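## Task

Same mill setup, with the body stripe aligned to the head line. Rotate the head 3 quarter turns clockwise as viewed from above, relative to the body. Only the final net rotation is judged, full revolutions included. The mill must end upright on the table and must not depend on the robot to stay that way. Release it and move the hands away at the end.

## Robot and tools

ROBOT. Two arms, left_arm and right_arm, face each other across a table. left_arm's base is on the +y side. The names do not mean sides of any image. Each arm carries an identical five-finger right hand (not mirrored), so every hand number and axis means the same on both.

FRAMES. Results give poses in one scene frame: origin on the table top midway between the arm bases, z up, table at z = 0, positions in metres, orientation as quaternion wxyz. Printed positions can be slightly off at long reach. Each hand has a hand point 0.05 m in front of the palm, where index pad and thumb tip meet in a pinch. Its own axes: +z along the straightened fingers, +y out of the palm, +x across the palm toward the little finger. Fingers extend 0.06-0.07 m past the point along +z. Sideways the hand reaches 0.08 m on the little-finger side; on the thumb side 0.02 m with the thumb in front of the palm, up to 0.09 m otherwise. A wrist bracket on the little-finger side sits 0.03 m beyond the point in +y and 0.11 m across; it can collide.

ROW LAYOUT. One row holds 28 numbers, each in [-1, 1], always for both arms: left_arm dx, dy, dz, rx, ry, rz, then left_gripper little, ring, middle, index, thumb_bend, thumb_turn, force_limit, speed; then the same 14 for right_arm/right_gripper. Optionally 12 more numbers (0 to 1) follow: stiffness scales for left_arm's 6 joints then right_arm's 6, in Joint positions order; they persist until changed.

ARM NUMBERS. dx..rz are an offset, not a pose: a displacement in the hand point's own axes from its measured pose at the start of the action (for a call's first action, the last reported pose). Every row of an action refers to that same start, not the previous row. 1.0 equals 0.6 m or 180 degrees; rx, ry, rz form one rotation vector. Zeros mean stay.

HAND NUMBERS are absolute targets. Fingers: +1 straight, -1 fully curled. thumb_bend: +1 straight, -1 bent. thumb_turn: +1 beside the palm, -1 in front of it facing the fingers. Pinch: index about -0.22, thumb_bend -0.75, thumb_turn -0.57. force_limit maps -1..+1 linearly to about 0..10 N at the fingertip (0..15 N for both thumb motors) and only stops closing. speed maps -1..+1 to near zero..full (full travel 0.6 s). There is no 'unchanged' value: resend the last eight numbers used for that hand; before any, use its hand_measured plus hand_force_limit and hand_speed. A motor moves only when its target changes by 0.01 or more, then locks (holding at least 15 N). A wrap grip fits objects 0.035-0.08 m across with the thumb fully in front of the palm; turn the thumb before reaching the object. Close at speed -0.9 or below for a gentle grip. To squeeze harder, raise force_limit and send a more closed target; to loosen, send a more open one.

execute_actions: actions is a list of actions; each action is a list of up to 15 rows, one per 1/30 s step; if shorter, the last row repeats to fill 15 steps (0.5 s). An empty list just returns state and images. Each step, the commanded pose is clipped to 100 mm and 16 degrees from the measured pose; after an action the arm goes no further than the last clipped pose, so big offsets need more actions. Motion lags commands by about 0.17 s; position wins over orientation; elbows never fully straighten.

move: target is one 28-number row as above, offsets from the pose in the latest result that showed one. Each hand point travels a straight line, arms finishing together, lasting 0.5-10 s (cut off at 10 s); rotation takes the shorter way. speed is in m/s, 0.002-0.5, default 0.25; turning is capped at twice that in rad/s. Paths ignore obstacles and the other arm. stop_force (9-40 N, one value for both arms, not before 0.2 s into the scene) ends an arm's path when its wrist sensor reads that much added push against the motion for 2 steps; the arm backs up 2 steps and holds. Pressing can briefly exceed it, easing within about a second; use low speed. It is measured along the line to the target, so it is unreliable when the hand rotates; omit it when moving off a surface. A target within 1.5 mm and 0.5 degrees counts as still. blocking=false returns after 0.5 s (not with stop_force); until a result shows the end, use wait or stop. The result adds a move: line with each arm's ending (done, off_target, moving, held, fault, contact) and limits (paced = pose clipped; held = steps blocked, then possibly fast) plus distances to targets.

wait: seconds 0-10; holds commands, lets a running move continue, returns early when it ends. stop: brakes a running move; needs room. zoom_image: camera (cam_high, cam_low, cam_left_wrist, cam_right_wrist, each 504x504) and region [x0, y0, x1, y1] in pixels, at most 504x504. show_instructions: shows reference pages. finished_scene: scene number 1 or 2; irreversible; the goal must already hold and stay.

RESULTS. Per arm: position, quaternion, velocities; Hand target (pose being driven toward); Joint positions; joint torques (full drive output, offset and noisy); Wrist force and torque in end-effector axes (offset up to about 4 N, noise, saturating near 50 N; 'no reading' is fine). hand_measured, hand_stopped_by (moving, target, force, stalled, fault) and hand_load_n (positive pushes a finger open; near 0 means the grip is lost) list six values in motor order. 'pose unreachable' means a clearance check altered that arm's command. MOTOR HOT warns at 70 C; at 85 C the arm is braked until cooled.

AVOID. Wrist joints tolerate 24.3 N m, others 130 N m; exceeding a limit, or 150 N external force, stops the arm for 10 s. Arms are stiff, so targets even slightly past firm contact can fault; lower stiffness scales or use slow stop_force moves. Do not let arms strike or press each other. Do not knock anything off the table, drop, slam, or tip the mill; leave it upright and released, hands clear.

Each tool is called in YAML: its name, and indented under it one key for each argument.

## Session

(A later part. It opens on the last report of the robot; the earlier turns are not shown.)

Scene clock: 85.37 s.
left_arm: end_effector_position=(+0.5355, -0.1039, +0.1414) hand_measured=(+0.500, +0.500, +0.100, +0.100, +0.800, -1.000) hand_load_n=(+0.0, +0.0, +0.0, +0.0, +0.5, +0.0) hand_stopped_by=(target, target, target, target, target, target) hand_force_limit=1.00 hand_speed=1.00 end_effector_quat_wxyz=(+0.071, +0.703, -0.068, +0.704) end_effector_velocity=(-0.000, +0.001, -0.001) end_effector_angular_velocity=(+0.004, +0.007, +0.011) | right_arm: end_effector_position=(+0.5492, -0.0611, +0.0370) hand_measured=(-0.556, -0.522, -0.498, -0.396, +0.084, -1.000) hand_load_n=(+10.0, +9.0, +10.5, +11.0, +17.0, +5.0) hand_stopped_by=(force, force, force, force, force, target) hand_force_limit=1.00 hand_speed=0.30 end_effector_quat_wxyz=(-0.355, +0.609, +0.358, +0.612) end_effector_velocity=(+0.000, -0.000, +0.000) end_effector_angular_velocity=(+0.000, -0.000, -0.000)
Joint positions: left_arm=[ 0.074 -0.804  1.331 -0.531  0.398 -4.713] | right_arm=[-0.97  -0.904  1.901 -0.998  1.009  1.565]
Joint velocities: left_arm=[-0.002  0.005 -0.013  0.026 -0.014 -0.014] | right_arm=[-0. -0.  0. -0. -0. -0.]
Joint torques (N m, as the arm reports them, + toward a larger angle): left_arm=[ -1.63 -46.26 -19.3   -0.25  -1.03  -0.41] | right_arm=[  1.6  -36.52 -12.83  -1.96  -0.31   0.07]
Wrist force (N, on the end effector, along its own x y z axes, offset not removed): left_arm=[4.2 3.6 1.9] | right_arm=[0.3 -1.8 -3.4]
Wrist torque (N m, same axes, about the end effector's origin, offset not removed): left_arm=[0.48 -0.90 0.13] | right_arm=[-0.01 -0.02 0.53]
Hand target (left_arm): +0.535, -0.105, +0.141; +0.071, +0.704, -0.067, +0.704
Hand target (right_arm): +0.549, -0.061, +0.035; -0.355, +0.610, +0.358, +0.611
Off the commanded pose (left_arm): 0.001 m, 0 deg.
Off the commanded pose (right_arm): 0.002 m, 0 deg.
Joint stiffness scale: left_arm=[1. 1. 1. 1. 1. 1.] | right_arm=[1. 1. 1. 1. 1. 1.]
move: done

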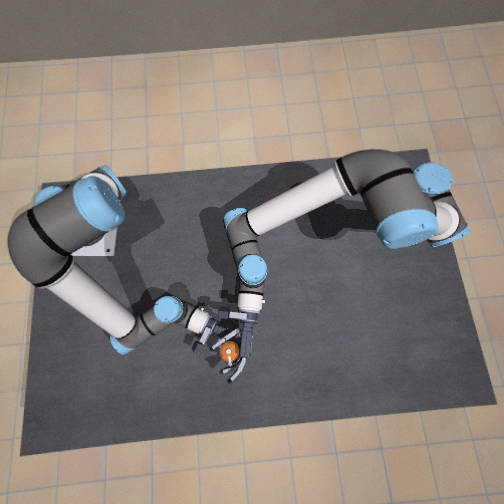

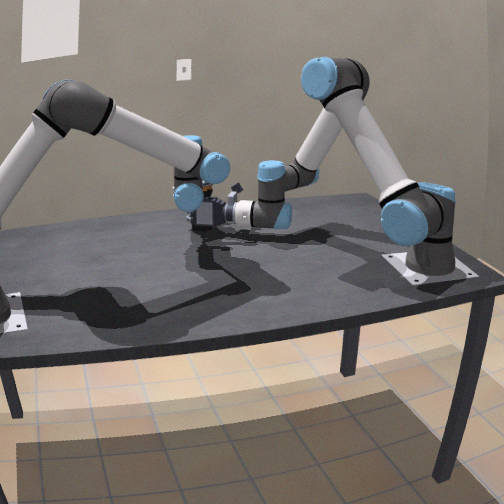

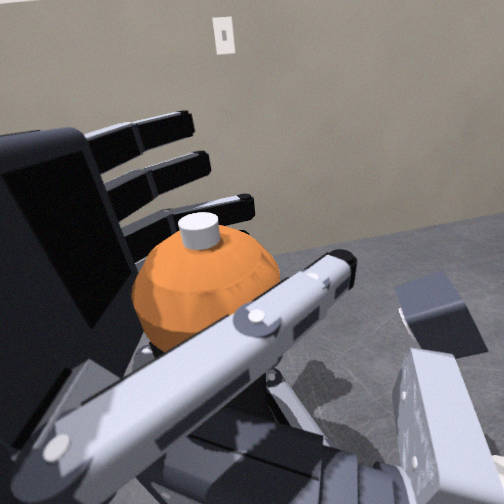

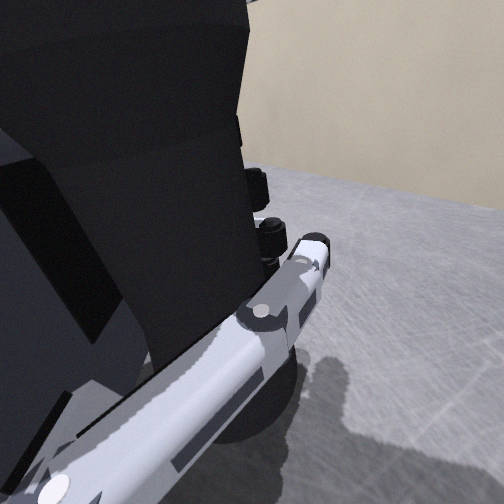

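Good.

execute_actions:
  actions:
    - [[0,0,0,0,0,0,0.5,0.5,-1,-1,-1,-1,1,1,0,0,0,0,0,0,-1,-0.9,-0.9,-0.9,-0.9,-1,1,0.3]]
    - [[-0.002,0.01,-0.008,-0.088,0,0,0.5,0.5,-0.9,-0.9,-0.9,-1,1,1,0,0,0,0,0,0,-1,-0.9,-0.9,-0.9,-0.9,-1,1,0.3]]
    - [[-0.002,0.01,-0.008,-0.088,0,0,0.5,0.5,-1,-1,-1,-1,1,1,0,0,0,0,0,0,-1,-0.9,-0.9,-0.9,-0.9,-1,1,0.3]]
    - [[-0.002,0.01,-0.008,-0.088,0,0,0.5,0.5,-0.9,-0.9,-0.9,-1,1,1,0,0,0,0,0,0,-1,-0.9,-0.9,-0.9,-0.9,-1,1,0.3]]
    - [[-0.002,0.01,-0.008,-0.088,0,0,0.5,0.5,-1,-1,-1,-1,1,1,0,0,0,0,0,0,-1,-0.9,-0.9,-0.9,-0.9,-1,1,0.3]]
    - [[-0.002,0.01,-0.008,-0.088,0,0,0.5,0.5,-0.9,-0.9,-0.9,-1,1,1,0,0,0,0,0,0,-1,-0.9,-0.9,-0.9,-0.9,-1,1,0.3]]

move:
  target: [-0.005,-0.058,-0.007,0.405,-0.004,0.001,0.5,0.5,0.1,0.1,0.8,-1,1,1,-0.001,0,0,0,0,0,-1,-1,-1,-1,-1,-1,1,0.3]
  speed: 0.4

execute_actions:
  actions:
    - [[0,0,0,0,0,0,0.5,0.5,-1,-1,-1,-1,1,1,0,0,0,0,0,0,-1,-0.9,-0.9,-0.9,-0.9,-1,1,0.3]]
    - [[-0.002,0.01,-0.008,-0.088,0,0,0.5,0.5,-0.9,-0.9,-0.9,-1,1,1,0,0,0,0,0,0,-1,-0.9,-0.9,-0.9,-0.9,-1,1,0.3]]
    - [[-0.002,0.01,-0.008,-0.088,0,0,0.5,0.5,-1,-1,-1,-1,1,1,0,0,0,0,0,0,-1,-0.9,-0.9,-0.9,-0.9,-1,1,0.3]]
    - [[-0.002,0.01,-0.008,-0.088,0,0,0.5,0.5,-0.9,-0.9,-0.9,-1,1,1,0,0,0,0,0,0,-1,-0.9,-0.9,-0.9,-0.9,-1,1,0.3]]
    - [[-0.002,0.01,-0.008,-0.088,0,0,0.5,0.5,-1,-1,-1,-1,1,1,0,0,0,0,0,0,-1,-0.9,-0.9,-0.9,-0.9,-1,1,0.3]]
    - [[-0.002,0.01,-0.008,-0.088,0,0,0.5,0.5,-0.9,-0.9,-0.9,-1,1,1,0,0,0,0,0,0,-1,-0.9,-0.9,-0.9,-0.9,-1,1,0.3]]

move:
  target: [-0.005,-0.058,-0.007,0.405,-0.004,0.001,0.5,0.5,0.1,0.1,0.8,-1,1,1,-0.001,0,0,0,0,0,-1,-1,-1,-1,-1,-1,1,0.3]
  speed: 0.4

execute_actions:
  actions:
    - [[0,0,0,0,0,0,0.5,0.5,-1,-1,-1,-1,1,1,0,0,0,0,0,0,-1,-0.9,-0.9,-0.9,-0.9,-1,1,0.3]]
    - [[-0.002,0.01,-0.008,-0.088,0,0,0.5,0.5,-0.9,-0.9,-0.9,-1,1,1,0,0,0,0,0,0,-1,-0.9,-0.9,-0.9,-0.9,-1,1,0.3]]
    - [[-0.002,0.01,-0.008,-0.088,0,0,0.5,0.5,-1,-1,-1,-1,1,1,0,0,0,0,0,0,-1,-0.9,-0.9,-0.9,-0.9,-1,1,0.3]]
    - [[-0.002,0.01,-0.008,-0.088,0,0,0.5,0.5,-0.9,-0.9,-0.9,-1,1,1,0,0,0,0,0,0,-1,-0.9,-0.9,-0.9,-0.9,-1,1,0.3]]
    - [[-0.002,0.01,-0.008,-0.088,0,0,0.5,0.5,-1,-1,-1,-1,1,1,0,0,0,0,0,0,-1,-0.9,-0.9,-0.9,-0.9,-1,1,0.3]]

zoom_image:
  camera: "cam_high"
  region: [190,310,290,390]

Scene clock: 121.57 s.
left_arm: end_effector_position=(+0.4967, -0.1106, +0.1435) hand_measured=(+0.500, +0.500, -0.250, -0.246, +0.524, -1.000) hand_load_n=(+0.0, +0.0, +6.0, +12.5, +15.0, -6.0) hand_stopped_by=(target, target, force, force, force, target) hand_force_limit=1.00 hand_speed=1.00 end_effector_quat_wxyz=(+0.479, +0.518, -0.471, +0.530) end_effector_velocity=(-0.007, +0.003, -0.002) end_effector_angular_velocity=(+0.026, +0.013, -0.168) | right_arm: end_effector_position=(+0.5477, -0.0585, +0.0377) hand_measured=(-0.556, -0.524, -0.498, -0.396, +0.084, -1.000) hand_load_n=(+14.0, +12.5, +10.5, +9.0, +16.5, +2.0) hand_stopped_by=(force, force, force, force, force, target) hand_force_limit=1.00 hand_speed=0.30 end_effector_quat_wxyz=(-0.355, +0.608, +0.360, +0.612) end_effector_velocity=(-0.001, +0.001, +0.000) end_effector_angular_velocity=(+0.000, -0.000, +0.004)
Joint positions: left_arm=[ 0.492 -0.766  1.266 -0.524  2.092 -4.721] | right_arm=[-0.966 -0.904  1.899 -0.997  1.01   1.564]
Joint velocities: left_arm=[ 0.042  0.066 -0.137  0.1    0.211  0.   ] | right_arm=[ 0.002 -0.001  0.     0.    -0.002  0.   ]
Joint torques (N m, as the arm reports them, + toward a larger angle): left_arm=[  2.41 -50.04 -17.37  -0.73   0.06   0.13] | right_arm=[  2.73 -43.58 -14.98  -3.03  -0.88  -0.33]
Wrist force (N, on the end effector, along its own x y z axes, offset not removed): left_arm=[5.7 0.8 2.9] | right_arm=[-8.6 0.2 0.8]
Wrist torque (N m, same axes, about the end effector's origin, offset not removed): left_arm=[0.17 -1.43 0.21] | right_arm=[0.05 -0.40 -0.31]
Hand target (left_arm): +0.497, -0.109, +0.142; +0.484, +0.515, -0.477, +0.522
Hand target (right_arm): +0.547, -0.057, +0.038; -0.356, +0.607, +0.361, +0.611
Off the commanded pose (left_arm): 0.002 m, 1 deg.
Off the commanded pose (right_arm): 0.002 m, 0 deg.
Joint stiffness scale: left_arm=[1. 1. 1. 1. 1. 1.] | right_arm=[1. 1. 1. 1. 1. 1.]

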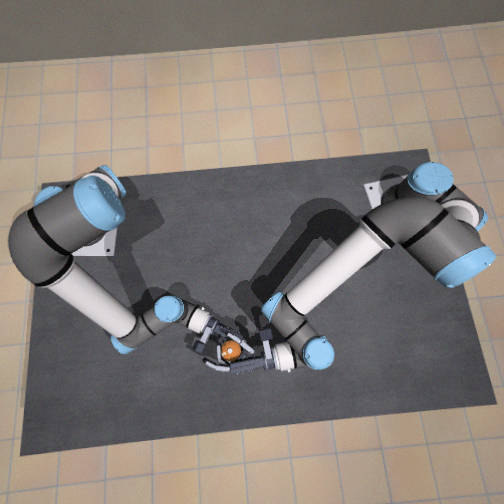

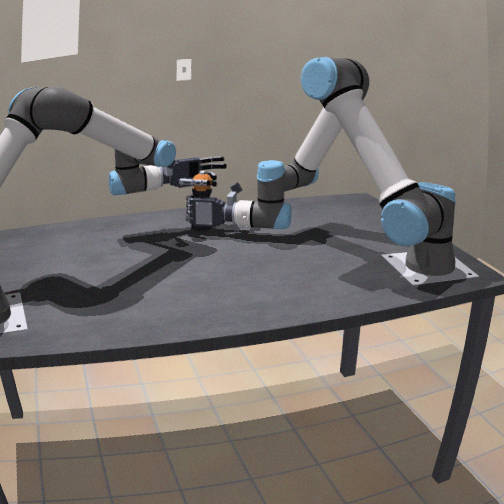

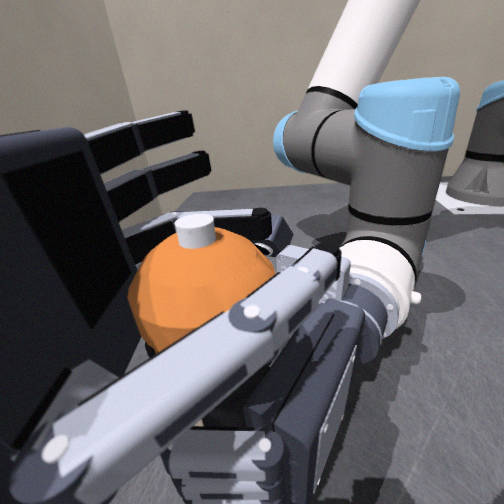

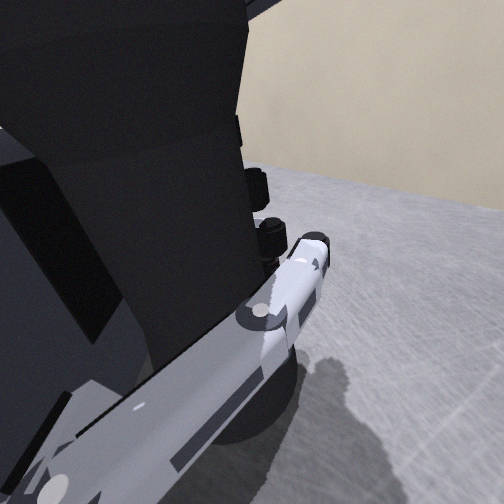

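Scene clock: 123.90 s.
left_arm: end_effector_position=(+0.5312, -0.1017, +0.1410) hand_measured=(+0.500, +0.500, +0.100, +0.100, +0.800, -1.000) hand_load_n=(+0.0, +0.0, +0.0, +0.0, +0.0, +0.0) hand_stopped_by=(target, target, target, target, target, target) hand_force_limit=1.00 hand_speed=1.00 end_effector_quat_wxyz=(+0.075, +0.703, -0.068, +0.704) end_effector_velocity=(+0.002, +0.003, +0.001) end_effector_angular_velocity=(+0.005, +0.006, +0.014) | right_arm: end_effector_position=(+0.5478, -0.0585, +0.0378) hand_measured=(-0.556, -0.524, -0.498, -0.402, +0.084, -1.000) hand_load_n=(+8.5, +8.5, +9.5, +12.5, +17.0, +5.5) hand_stopped_by=(force, force, force, force, force, target) hand_force_limit=1.00 hand_speed=0.30 end_effector_quat_wxyz=(-0.355, +0.608, +0.360, +0.612) end_effector_velocity=(+0.000, -0.000, -0.000) end_effector_angular_velocity=(-0.000, +0.000, -0.000)
Joint positions: left_arm=[ 0.069 -0.813  1.35  -0.541  0.398 -4.717] | right_arm=[-0.966 -0.904  1.899 -0.997  1.01   1.564]
Joint velocities: left_arm=[ 0.     0.002 -0.011  0.028 -0.014 -0.013] | right_arm=[-0.  0. -0. -0.  0. -0.]
Joint torques (N m, as the arm reports them, + toward a larger angle): left_arm=[ -0.6  -46.96 -21.16  -0.02  -0.65  -0.28] | right_arm=[  1.15 -41.91 -15.95  -3.15  -0.25  -0.23]
Wrist force (N, on the end effector, along its own x y z axes, offset not removed): left_arm=[2.9 -2.1 2.1] | right_arm=[-7.1 -5.3 -2.2]
Wrist torque (N m, same axes, about the end effector's origin, offset not removed): left_arm=[-0.28 -0.54 0.32] | right_arm=[-0.41 0.23 -0.19]
Hand target (left_arm): +0.531, -0.103, +0.140; +0.074, +0.704, -0.068, +0.703
Hand target (right_arm): +0.548, -0.059, +0.037; -0.355, +0.608, +0.360, +0.612
Off the commanded pose (left_arm): 0.001 m, 0 deg.
Off the commanded pose (right_arm): 0.001 m, 0 deg.
Joint stiffness scale: left_arm=[1. 1. 1. 1. 1. 1.] | right_arm=[1. 1. 1. 1. 1. 1.]
move: done

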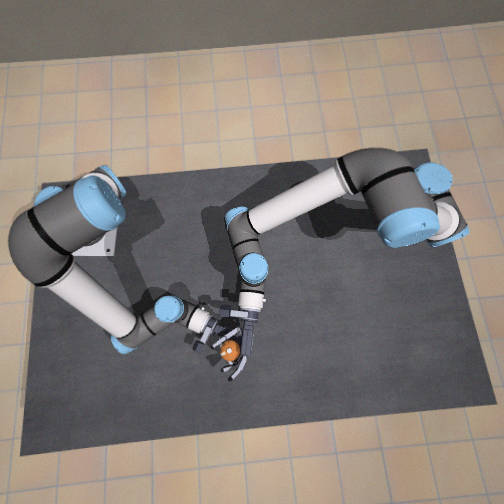

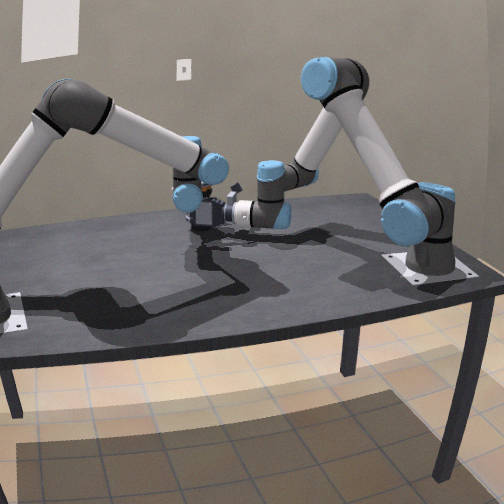

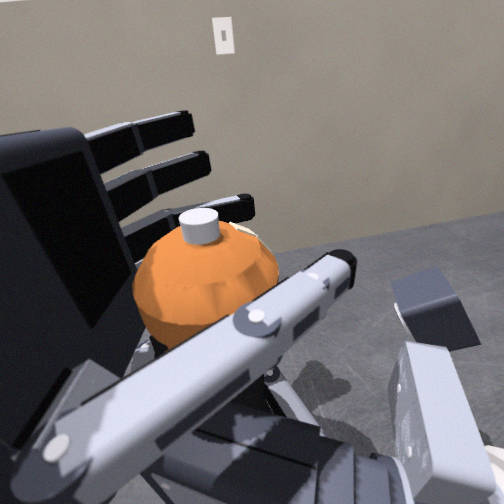

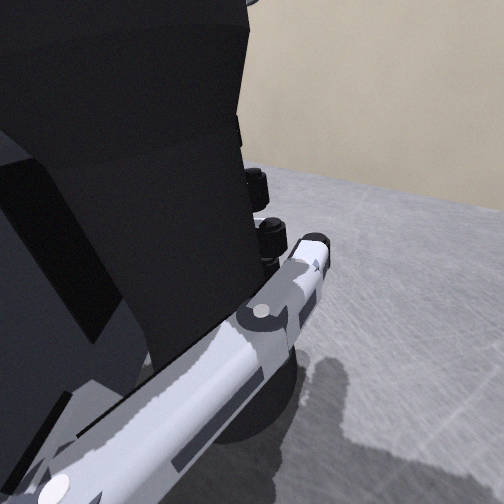

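Scene clock: 126.90 s.
left_arm: end_effector_position=(+0.4944, -0.1069, +0.1434) hand_measured=(+0.500, +0.500, -0.222, -0.224, +0.464, -1.000) hand_load_n=(+0.0, +0.0, +7.0, +10.5, +16.5, -4.0) hand_stopped_by=(target, target, force, force, force, target) hand_force_limit=1.00 hand_speed=1.00 end_effector_quat_wxyz=(+0.481, +0.516, -0.470, +0.530) end_effector_velocity=(-0.008, +0.003, -0.001) end_effector_angular_velocity=(+0.025, +0.009, -0.170) | right_arm: end_effector_position=(+0.5457, -0.0555, +0.0382) hand_measured=(-0.556, -0.528, -0.502, -0.402, +0.084, -1.000) hand_load_n=(+13.5, +14.0, +12.5, +11.0, +16.5, +2.0) hand_stopped_by=(force, force, force, force, force, target) hand_force_limit=1.00 hand_speed=0.30 end_effector_quat_wxyz=(-0.356, +0.607, +0.362, +0.612) end_effector_velocity=(-0.001, +0.001, -0.000) end_effector_angular_velocity=(-0.000, +0.000, +0.004)
Joint positions: left_arm=[ 0.493 -0.774  1.286 -0.541  2.094 -4.725] | right_arm=[-0.96  -0.903  1.897 -0.996  1.011  1.562]
Joint velocities: left_arm=[ 0.041  0.063 -0.134  0.097  0.211  0.001] | right_arm=[ 0.002  0.     0.     0.    -0.002  0.   ]
Joint torques (N m, as the arm reports them, + toward a larger angle): left_arm=[  1.27 -49.97 -18.26  -0.67  -0.22  -0.29] | right_arm=[  2.78 -43.54 -15.69  -3.14  -0.67  -0.21]
Wrist force (N, on the end effector, along its own x y z axes, offset not removed): left_arm=[4.6 3.1 5.3] | right_arm=[-7.1 -0.4 1.7]
Wrist torque (N m, same axes, about the end effector's origin, offset not removed): left_arm=[0.68 -1.19 0.26] | right_arm=[-0.17 -0.43 -0.34]
Hand target (left_arm): +0.494, -0.105, +0.141; +0.485, +0.514, -0.476, +0.523
Hand target (right_arm): +0.545, -0.054, +0.039; -0.357, +0.606, +0.363, +0.611
Off the commanded pose (left_arm): 0.002 m, 1 deg.
Off the commanded pose (right_arm): 0.002 m, 0 deg.
Joint stiffness scale: left_arm=[1. 1. 1. 1. 1. 1.] | right_arm=[1. 1. 1. 1. 1. 1.]

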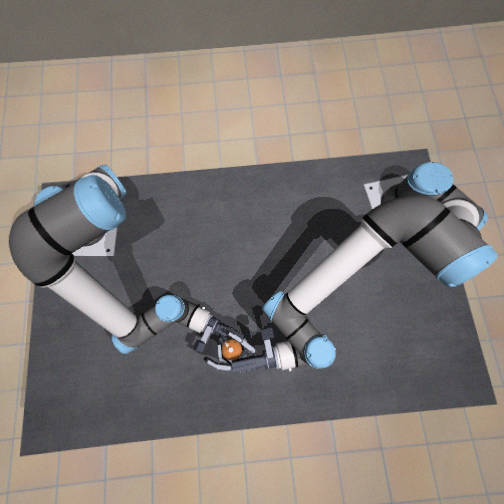

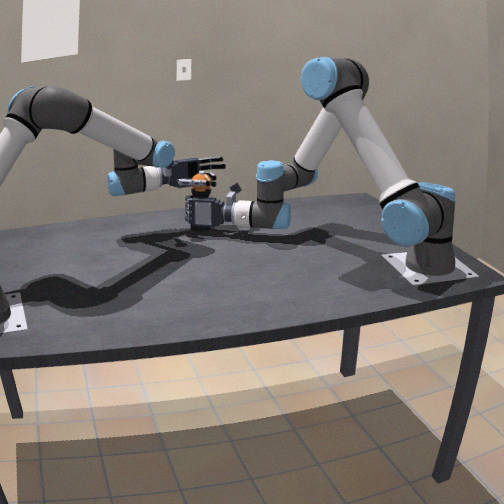

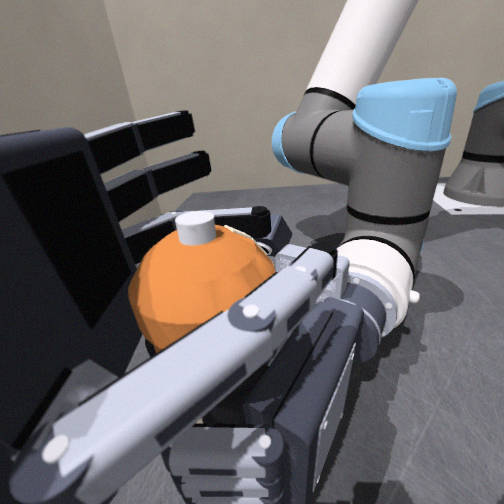

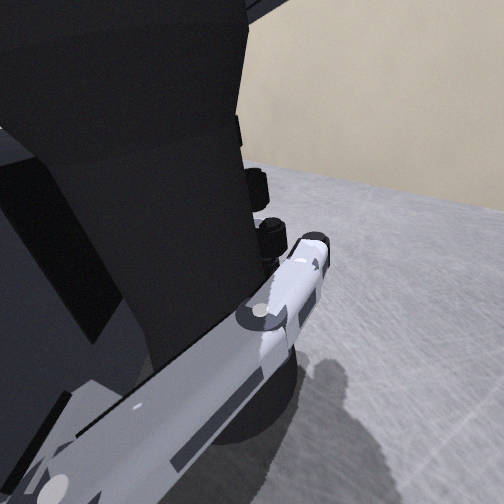

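Scene clock: 129.23 s.
left_arm: end_effector_position=(+0.5288, -0.0980, +0.1407) hand_measured=(+0.500, +0.500, +0.100, +0.100, +0.800, -1.000) hand_load_n=(+0.0, +0.0, +0.0, +0.0, +0.0, +0.0) hand_stopped_by=(target, target, target, target, target, target) hand_force_limit=1.00 hand_speed=1.00 end_effector_quat_wxyz=(+0.077, +0.703, -0.067, +0.704) end_effector_velocity=(+0.001, +0.002, -0.003) end_effector_angular_velocity=(+0.009, +0.007, +0.013) | right_arm: end_effector_position=(+0.5457, -0.0555, +0.0382) hand_measured=(-0.556, -0.528, -0.502, -0.402, +0.084, -1.000) hand_load_n=(+8.0, +10.5, +11.5, +12.5, +17.5, +5.5) hand_stopped_by=(force, force, force, force, force, target) hand_force_limit=1.00 hand_speed=0.30 end_effector_quat_wxyz=(-0.356, +0.607, +0.362, +0.612) end_effector_velocity=(-0.000, -0.000, -0.000) end_effector_angular_velocity=(-0.000, +0.000, -0.000)
Joint positions: left_arm=[ 0.067 -0.822  1.369 -0.552  0.397 -4.721] | right_arm=[-0.96  -0.903  1.897 -0.997  1.011  1.562]
Joint velocities: left_arm=[-0.001  0.006 -0.012  0.029 -0.014 -0.014] | right_arm=[-0.  0.  0. -0.  0. -0.]
Joint torques (N m, as the arm reports them, + toward a larger angle): left_arm=[ -1.39 -47.07 -20.24  -0.27  -0.59  -0.33] | right_arm=[  0.61 -42.24 -16.01  -3.19  -0.21  -0.32]
Wrist force (N, on the end effector, along its own x y z axes, offset not removed): left_arm=[-1.8 0.3 1.4] | right_arm=[-5.5 -3.1 0.5]
Wrist torque (N m, same axes, about the end effector's origin, offset not removed): left_arm=[0.03 0.21 -0.09] | right_arm=[-0.33 0.02 -0.08]
Hand target (left_arm): +0.528, -0.099, +0.140; +0.076, +0.704, -0.067, +0.703
Hand target (right_arm): +0.546, -0.055, +0.038; -0.356, +0.607, +0.362, +0.612
Off the commanded pose (left_arm): 0.001 m, 0 deg.
Off the commanded pose (right_arm): 0.001 m, 0 deg.
Joint stiffness scale: left_arm=[1. 1. 1. 1. 1. 1.] | right_arm=[1. 1. 1. 1. 1. 1.]
move: done

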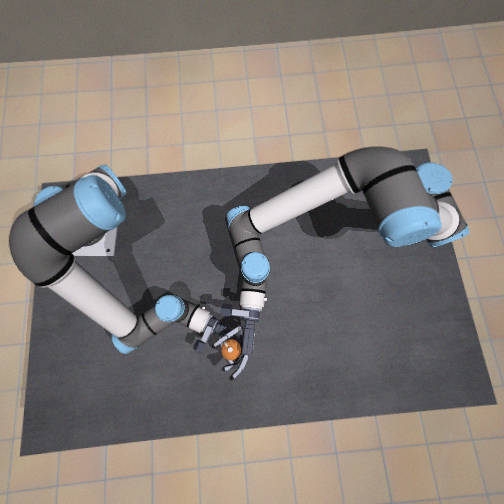

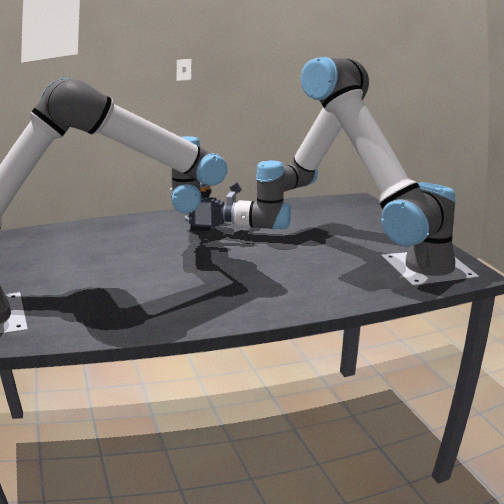

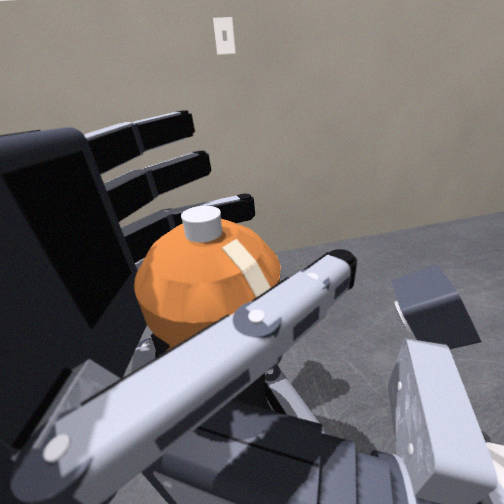

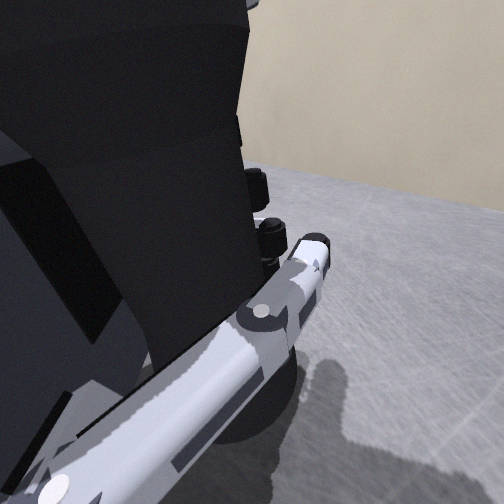

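Scene clock: 131.73 s.
left_arm: end_effector_position=(+0.4988, -0.1048, +0.1426) hand_measured=(+0.500, +0.500, -0.234, -0.234, +0.512, -1.000) hand_load_n=(+0.0, +0.0, +12.5, +9.5, +16.5, -7.0) hand_stopped_by=(target, target, force, force, force, target) hand_force_limit=1.00 hand_speed=1.00 end_effector_quat_wxyz=(+0.412, +0.575, -0.399, +0.584) end_effector_velocity=(-0.007, -0.000, -0.004) end_effector_angular_velocity=(+0.019, +0.008, -0.173) | right_arm: end_effector_position=(+0.5418, -0.0507, +0.0389) hand_measured=(-0.556, -0.528, -0.502, -0.402, +0.084, -1.000) hand_load_n=(+14.0, +14.5, +12.0, +10.0, +16.5, +1.0) hand_stopped_by=(force, force, force, force, force, target) hand_force_limit=1.00 hand_speed=0.30 end_effector_quat_wxyz=(-0.358, +0.604, +0.365, +0.611) end_effector_velocity=(-0.000, -0.000, -0.001) end_effector_angular_velocity=(-0.001, +0.003, -0.000)
Joint positions: left_arm=[ 0.415 -0.866  1.459 -0.614  1.762 -4.724] | right_arm=[-0.952 -0.903  1.895 -0.996  1.011  1.56 ]
Joint velocities: left_arm=[ 0.058  0.049 -0.093  0.065  0.231 -0.002] | right_arm=[-0.    -0.     0.     0.003  0.     0.   ]
Joint torques (N m, as the arm reports them, + toward a larger angle): left_arm=[  2.92 -46.75 -19.96  -1.4   -0.16  -0.69] | right_arm=[  0.36 -42.78 -15.43  -3.09  -0.79  -0.22]
Wrist force (N, on the end effector, along its own x y z axes, offset not removed): left_arm=[1.6 4.8 0.1] | right_arm=[-7.8 4.5 5.2]
Wrist torque (N m, same axes, about the end effector's origin, offset not removed): left_arm=[1.16 -1.08 0.37] | right_arm=[-0.40 -1.07 -0.19]
Hand target (left_arm): +0.499, -0.105, +0.142; +0.418, +0.572, -0.405, +0.578
Hand target (right_arm): +0.541, -0.051, +0.039; -0.359, +0.604, +0.365, +0.611
Off the commanded pose (left_arm): 0.001 m, 1 deg.
Off the commanded pose (right_arm): 0.000 m, 0 deg.
Joint stiffness scale: left_arm=[1. 1. 1. 1. 1. 1.] | right_arm=[1. 1. 1. 1. 1. 1.]

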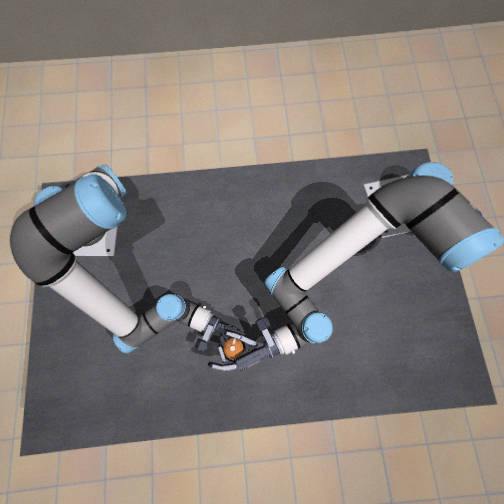

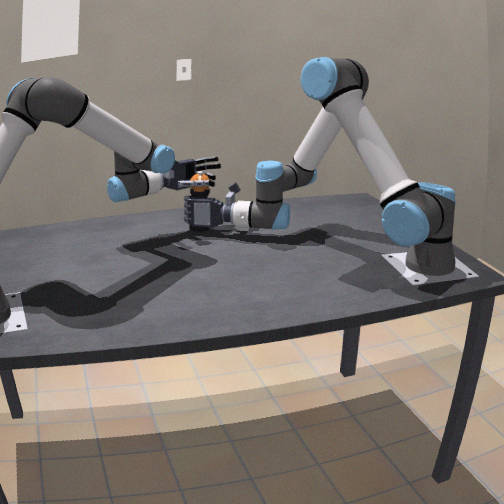

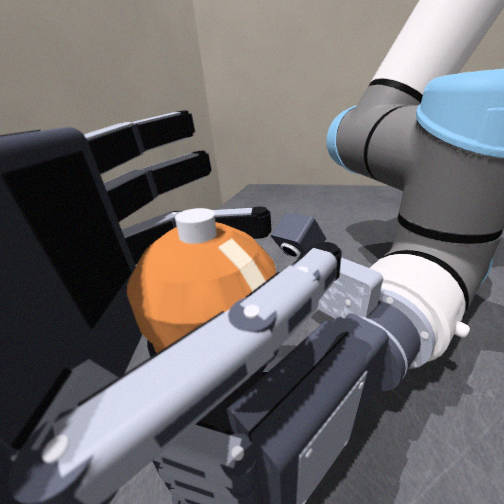

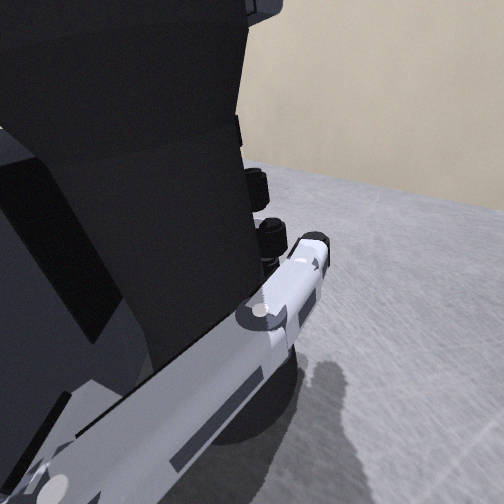

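Region (190, 310, 290, 390) of cam_high's 504x504 image, scaled by 5.040, with more detail than that image has; it fills the top 403 rows of this view, and the rest is white.

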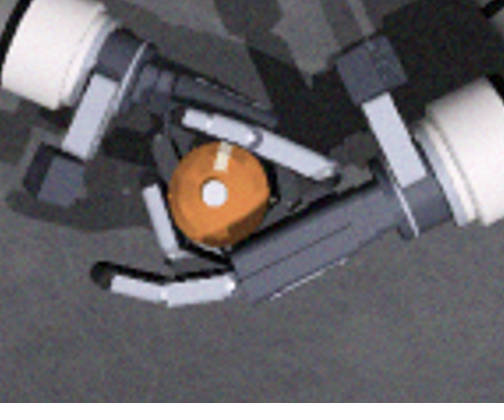

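execute_actions:
  actions:
    - [[-0.002,0.007,-0.005,-0.06,0,0,0.5,0.5,-0.9,-0.9,-0.9,-1,1,1,0,0,0,0,0,0,-1,-0.9,-0.9,-0.9,-0.9,-1,1,0.3]]
    - [[0,0,0,0,0,0,1,1,1,1,1,-1,1,1,-0.003,0,0,0,0,0,-1,-0.9,-0.9,-0.9,-0.9,-1,1,0.3]]
    - [[0,-0.02,0,0,0,0,1,1,1,1,1,-1,1,1,0,0,0,0,0,0,-1,-0.9,-0.9,-0.9,-0.9,-1,1,0.3]]

move:
  target: [0,-0.03,-0.22,0.05,0,0,1,1,1,1,1,-1,1,1,0,0,0,0,0,0,-1,-0.9,-0.9,-0.9,-0.9,-1,1,0.3]
  speed: 0.15

zoom_image:
  camera: "cam_left_wrist"
  region: [130,130,350,350]

zoom_image:
  camera: "cam_high"
  region: [190,310,290,390]

Scene clock: 144.80 s.
left_arm: end_effector_position=(+0.5031, -0.1028, +0.1430) hand_measured=(+1.000, +1.000, +1.000, +1.000, +1.000, -1.000) hand_load_n=(+0.0, +0.0, +0.0, +0.0, +0.5, +0.0) hand_stopped_by=(target, target, target, target, target, target) hand_force_limit=1.00 hand_speed=1.00 end_effector_quat_wxyz=(+0.462, +0.534, -0.450, +0.547) end_effector_velocity=(-0.000, +0.000, +0.001) end_effector_angular_velocity=(+0.001, +0.000, -0.005) | right_arm: end_effector_position=(+0.5432, -0.0520, +0.0380) hand_measured=(-0.556, -0.528, -0.502, -0.402, +0.084, -1.000) hand_load_n=(+9.5, +11.5, +11.5, +11.5, +17.0, +4.5) hand_stopped_by=(force, force, force, force, force, target) hand_force_limit=1.00 hand_speed=0.30 end_effector_quat_wxyz=(-0.357, +0.605, +0.364, +0.612) end_effector_velocity=(-0.000, -0.000, -0.000) end_effector_angular_velocity=(-0.000, +0.000, -0.000)
Joint positions: left_arm=[ 0.486 -0.797  1.331 -0.562  2.015 -4.726] | right_arm=[-0.954 -0.901  1.895 -0.998  1.012  1.56 ]
Joint velocities: left_arm=[ 0.002  0.    -0.005  0.006  0.007  0.001] | right_arm=[-0.  0.  0. -0.  0.  0.]
Joint torques (N m, as the arm reports them, + toward a larger angle): left_arm=[  3.59 -48.46 -22.36  -1.08  -0.54  -0.24] | right_arm=[  2.06 -43.29 -16.23  -2.91  -0.52  -0.24]
Wrist force (N, on the end effector, along its own x y z axes, offset not removed): left_arm=[5.6 4.4 -4.8] | right_arm=[-6.4 -0.6 -1.4]
Wrist torque (N m, same axes, about the end effector's origin, offset not removed): left_arm=[0.52 -0.72 0.35] | right_arm=[-0.17 0.20 0.24]
Hand target (left_arm): +0.506, -0.102, +0.143; +0.462, +0.534, -0.449, +0.548
Hand target (right_arm): +0.542, -0.051, +0.038; -0.358, +0.605, +0.364, +0.611
Off the commanded pose (left_arm): 0.003 m, 0 deg.
Off the commanded pose (right_arm): 0.001 m, 0 deg.
Joint stiffness scale: left_arm=[1. 1. 1. 1. 1. 1.] | right_arm=[1. 1. 1. 1. 1. 1.]

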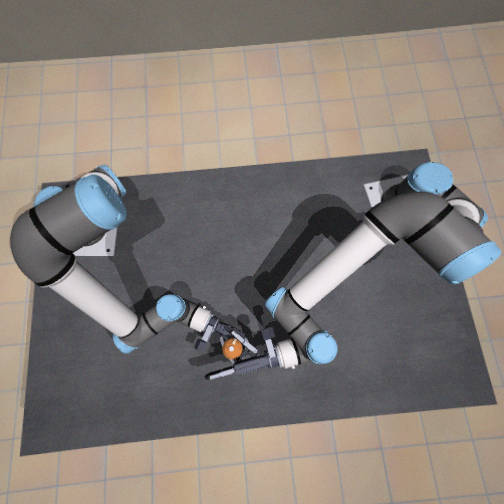

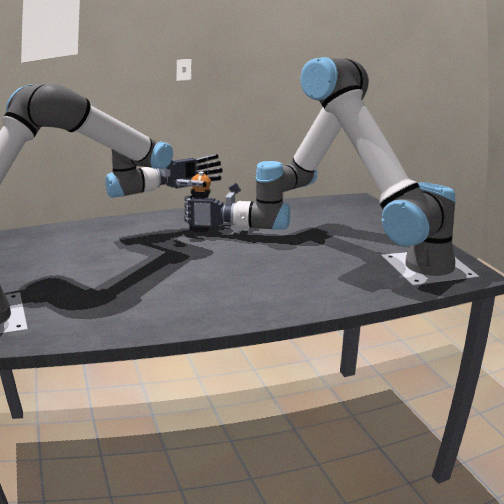

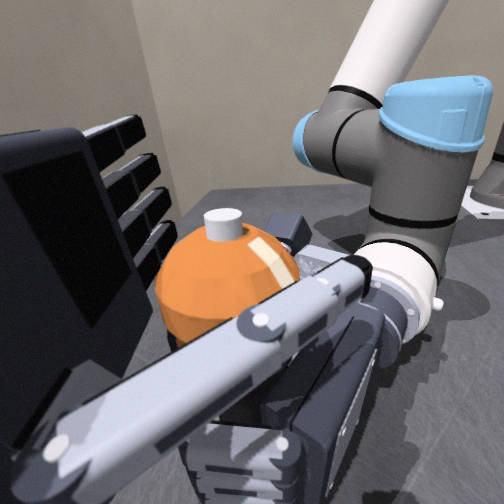

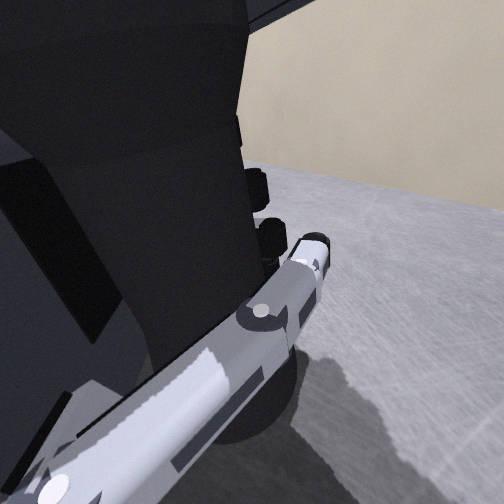

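Scene clock: 146.20 s.
left_arm: end_effector_position=(+0.4988, +0.0288, +0.1394) hand_measured=(+1.000, +1.000, +1.000, +1.000, +1.000, -1.000) hand_load_n=(+0.0, +0.0, +0.0, +0.0, +0.0, +0.0) hand_stopped_by=(target, target, target, target, target, target) hand_force_limit=1.00 hand_speed=1.00 end_effector_quat_wxyz=(+0.420, +0.568, -0.407, +0.580) end_effector_velocity=(+0.000, +0.001, -0.001) end_effector_angular_velocity=(-0.004, -0.001, +0.005) | right_arm: end_effector_position=(+0.5432, -0.0520, +0.0380) hand_measured=(-0.556, -0.528, -0.502, -0.402, +0.084, -1.000) hand_load_n=(+9.5, +11.0, +11.5, +11.5, +17.0, +4.0) hand_stopped_by=(force, force, force, force, force, target) hand_force_limit=1.00 hand_speed=0.30 end_effector_quat_wxyz=(-0.357, +0.605, +0.364, +0.612) end_effector_velocity=(-0.000, +0.000, -0.000) end_effector_angular_velocity=(-0.000, +0.000, +0.000)
Joint positions: left_arm=[ 0.563 -1.022  1.752 -0.756  1.938 -4.726] | right_arm=[-0.954 -0.901  1.895 -0.998  1.012  1.56 ]
Joint velocities: left_arm=[ 0.     0.     0.008 -0.013 -0.004 -0.001] | right_arm=[ 0.  0. -0.  0. -0. -0.]
Joint torques (N m, as the arm reports them, + toward a larger angle): left_arm=[  0.87 -41.26 -13.23  -1.78  -0.61  -0.35] | right_arm=[  0.74 -42.92 -16.33  -2.89  -0.33  -0.16]
Wrist force (N, on the end effector, along its own x y z axes, offset not removed): left_arm=[2.7 -0.4 1.8] | right_arm=[-4.8 -1.5 -1.2]
Wrist torque (N m, same axes, about the end effector's origin, offset not removed): left_arm=[-0.08 -0.58 -0.01] | right_arm=[-0.23 -0.04 -0.02]
Hand target (left_arm): +0.499, +0.030, +0.140; +0.419, +0.568, -0.406, +0.580
Hand target (right_arm): +0.543, -0.052, +0.038; -0.357, +0.605, +0.364, +0.612
Off the commanded pose (left_arm): 0.002 m, 0 deg.
Off the commanded pose (right_arm): 0.000 m, 0 deg.
Joint stiffness scale: left_arm=[1. 1. 1. 1. 1. 1.] | right_arm=[1. 1. 1. 1. 1. 1.]
move: done

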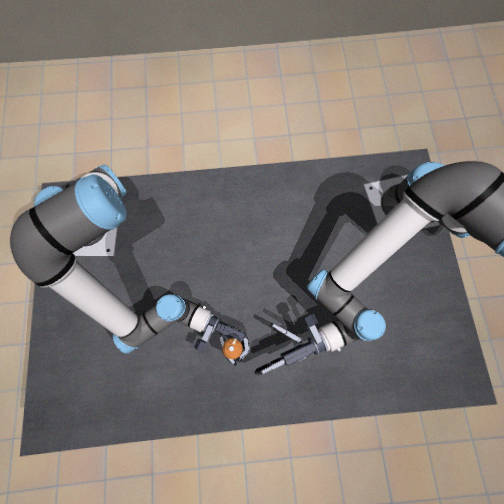

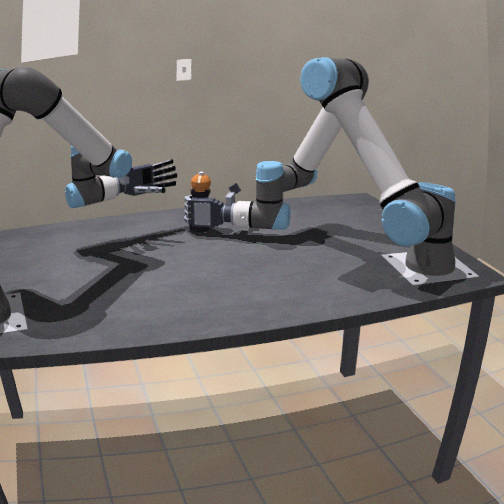

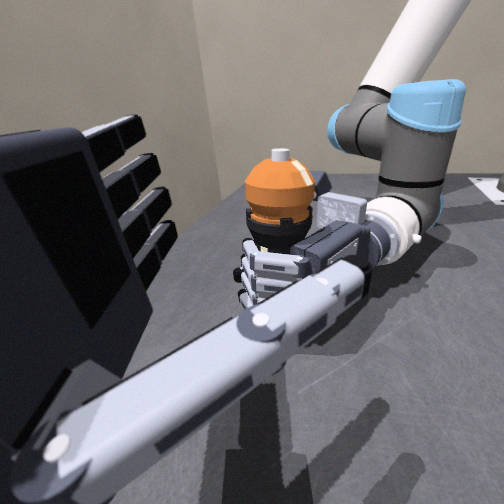

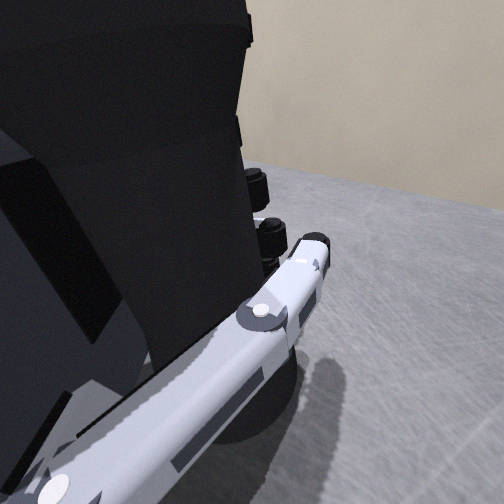

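Region (130, 130, 350, 350) of cam_left_wrist's 504x504 image, scaled by 2.291, with more detail than that image has.

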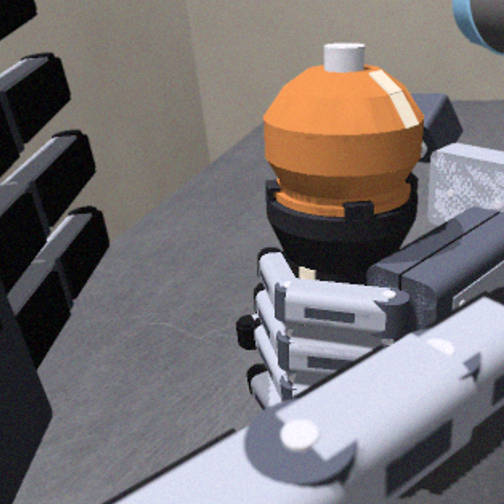

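Region (190, 310, 290, 390) of cam_high's 504x504 image, scaled by 5.040, with more detail than that image has; it fills the top 403 rows of this view, and the rest is white.

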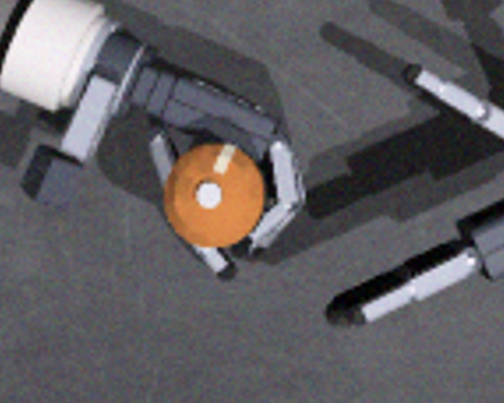

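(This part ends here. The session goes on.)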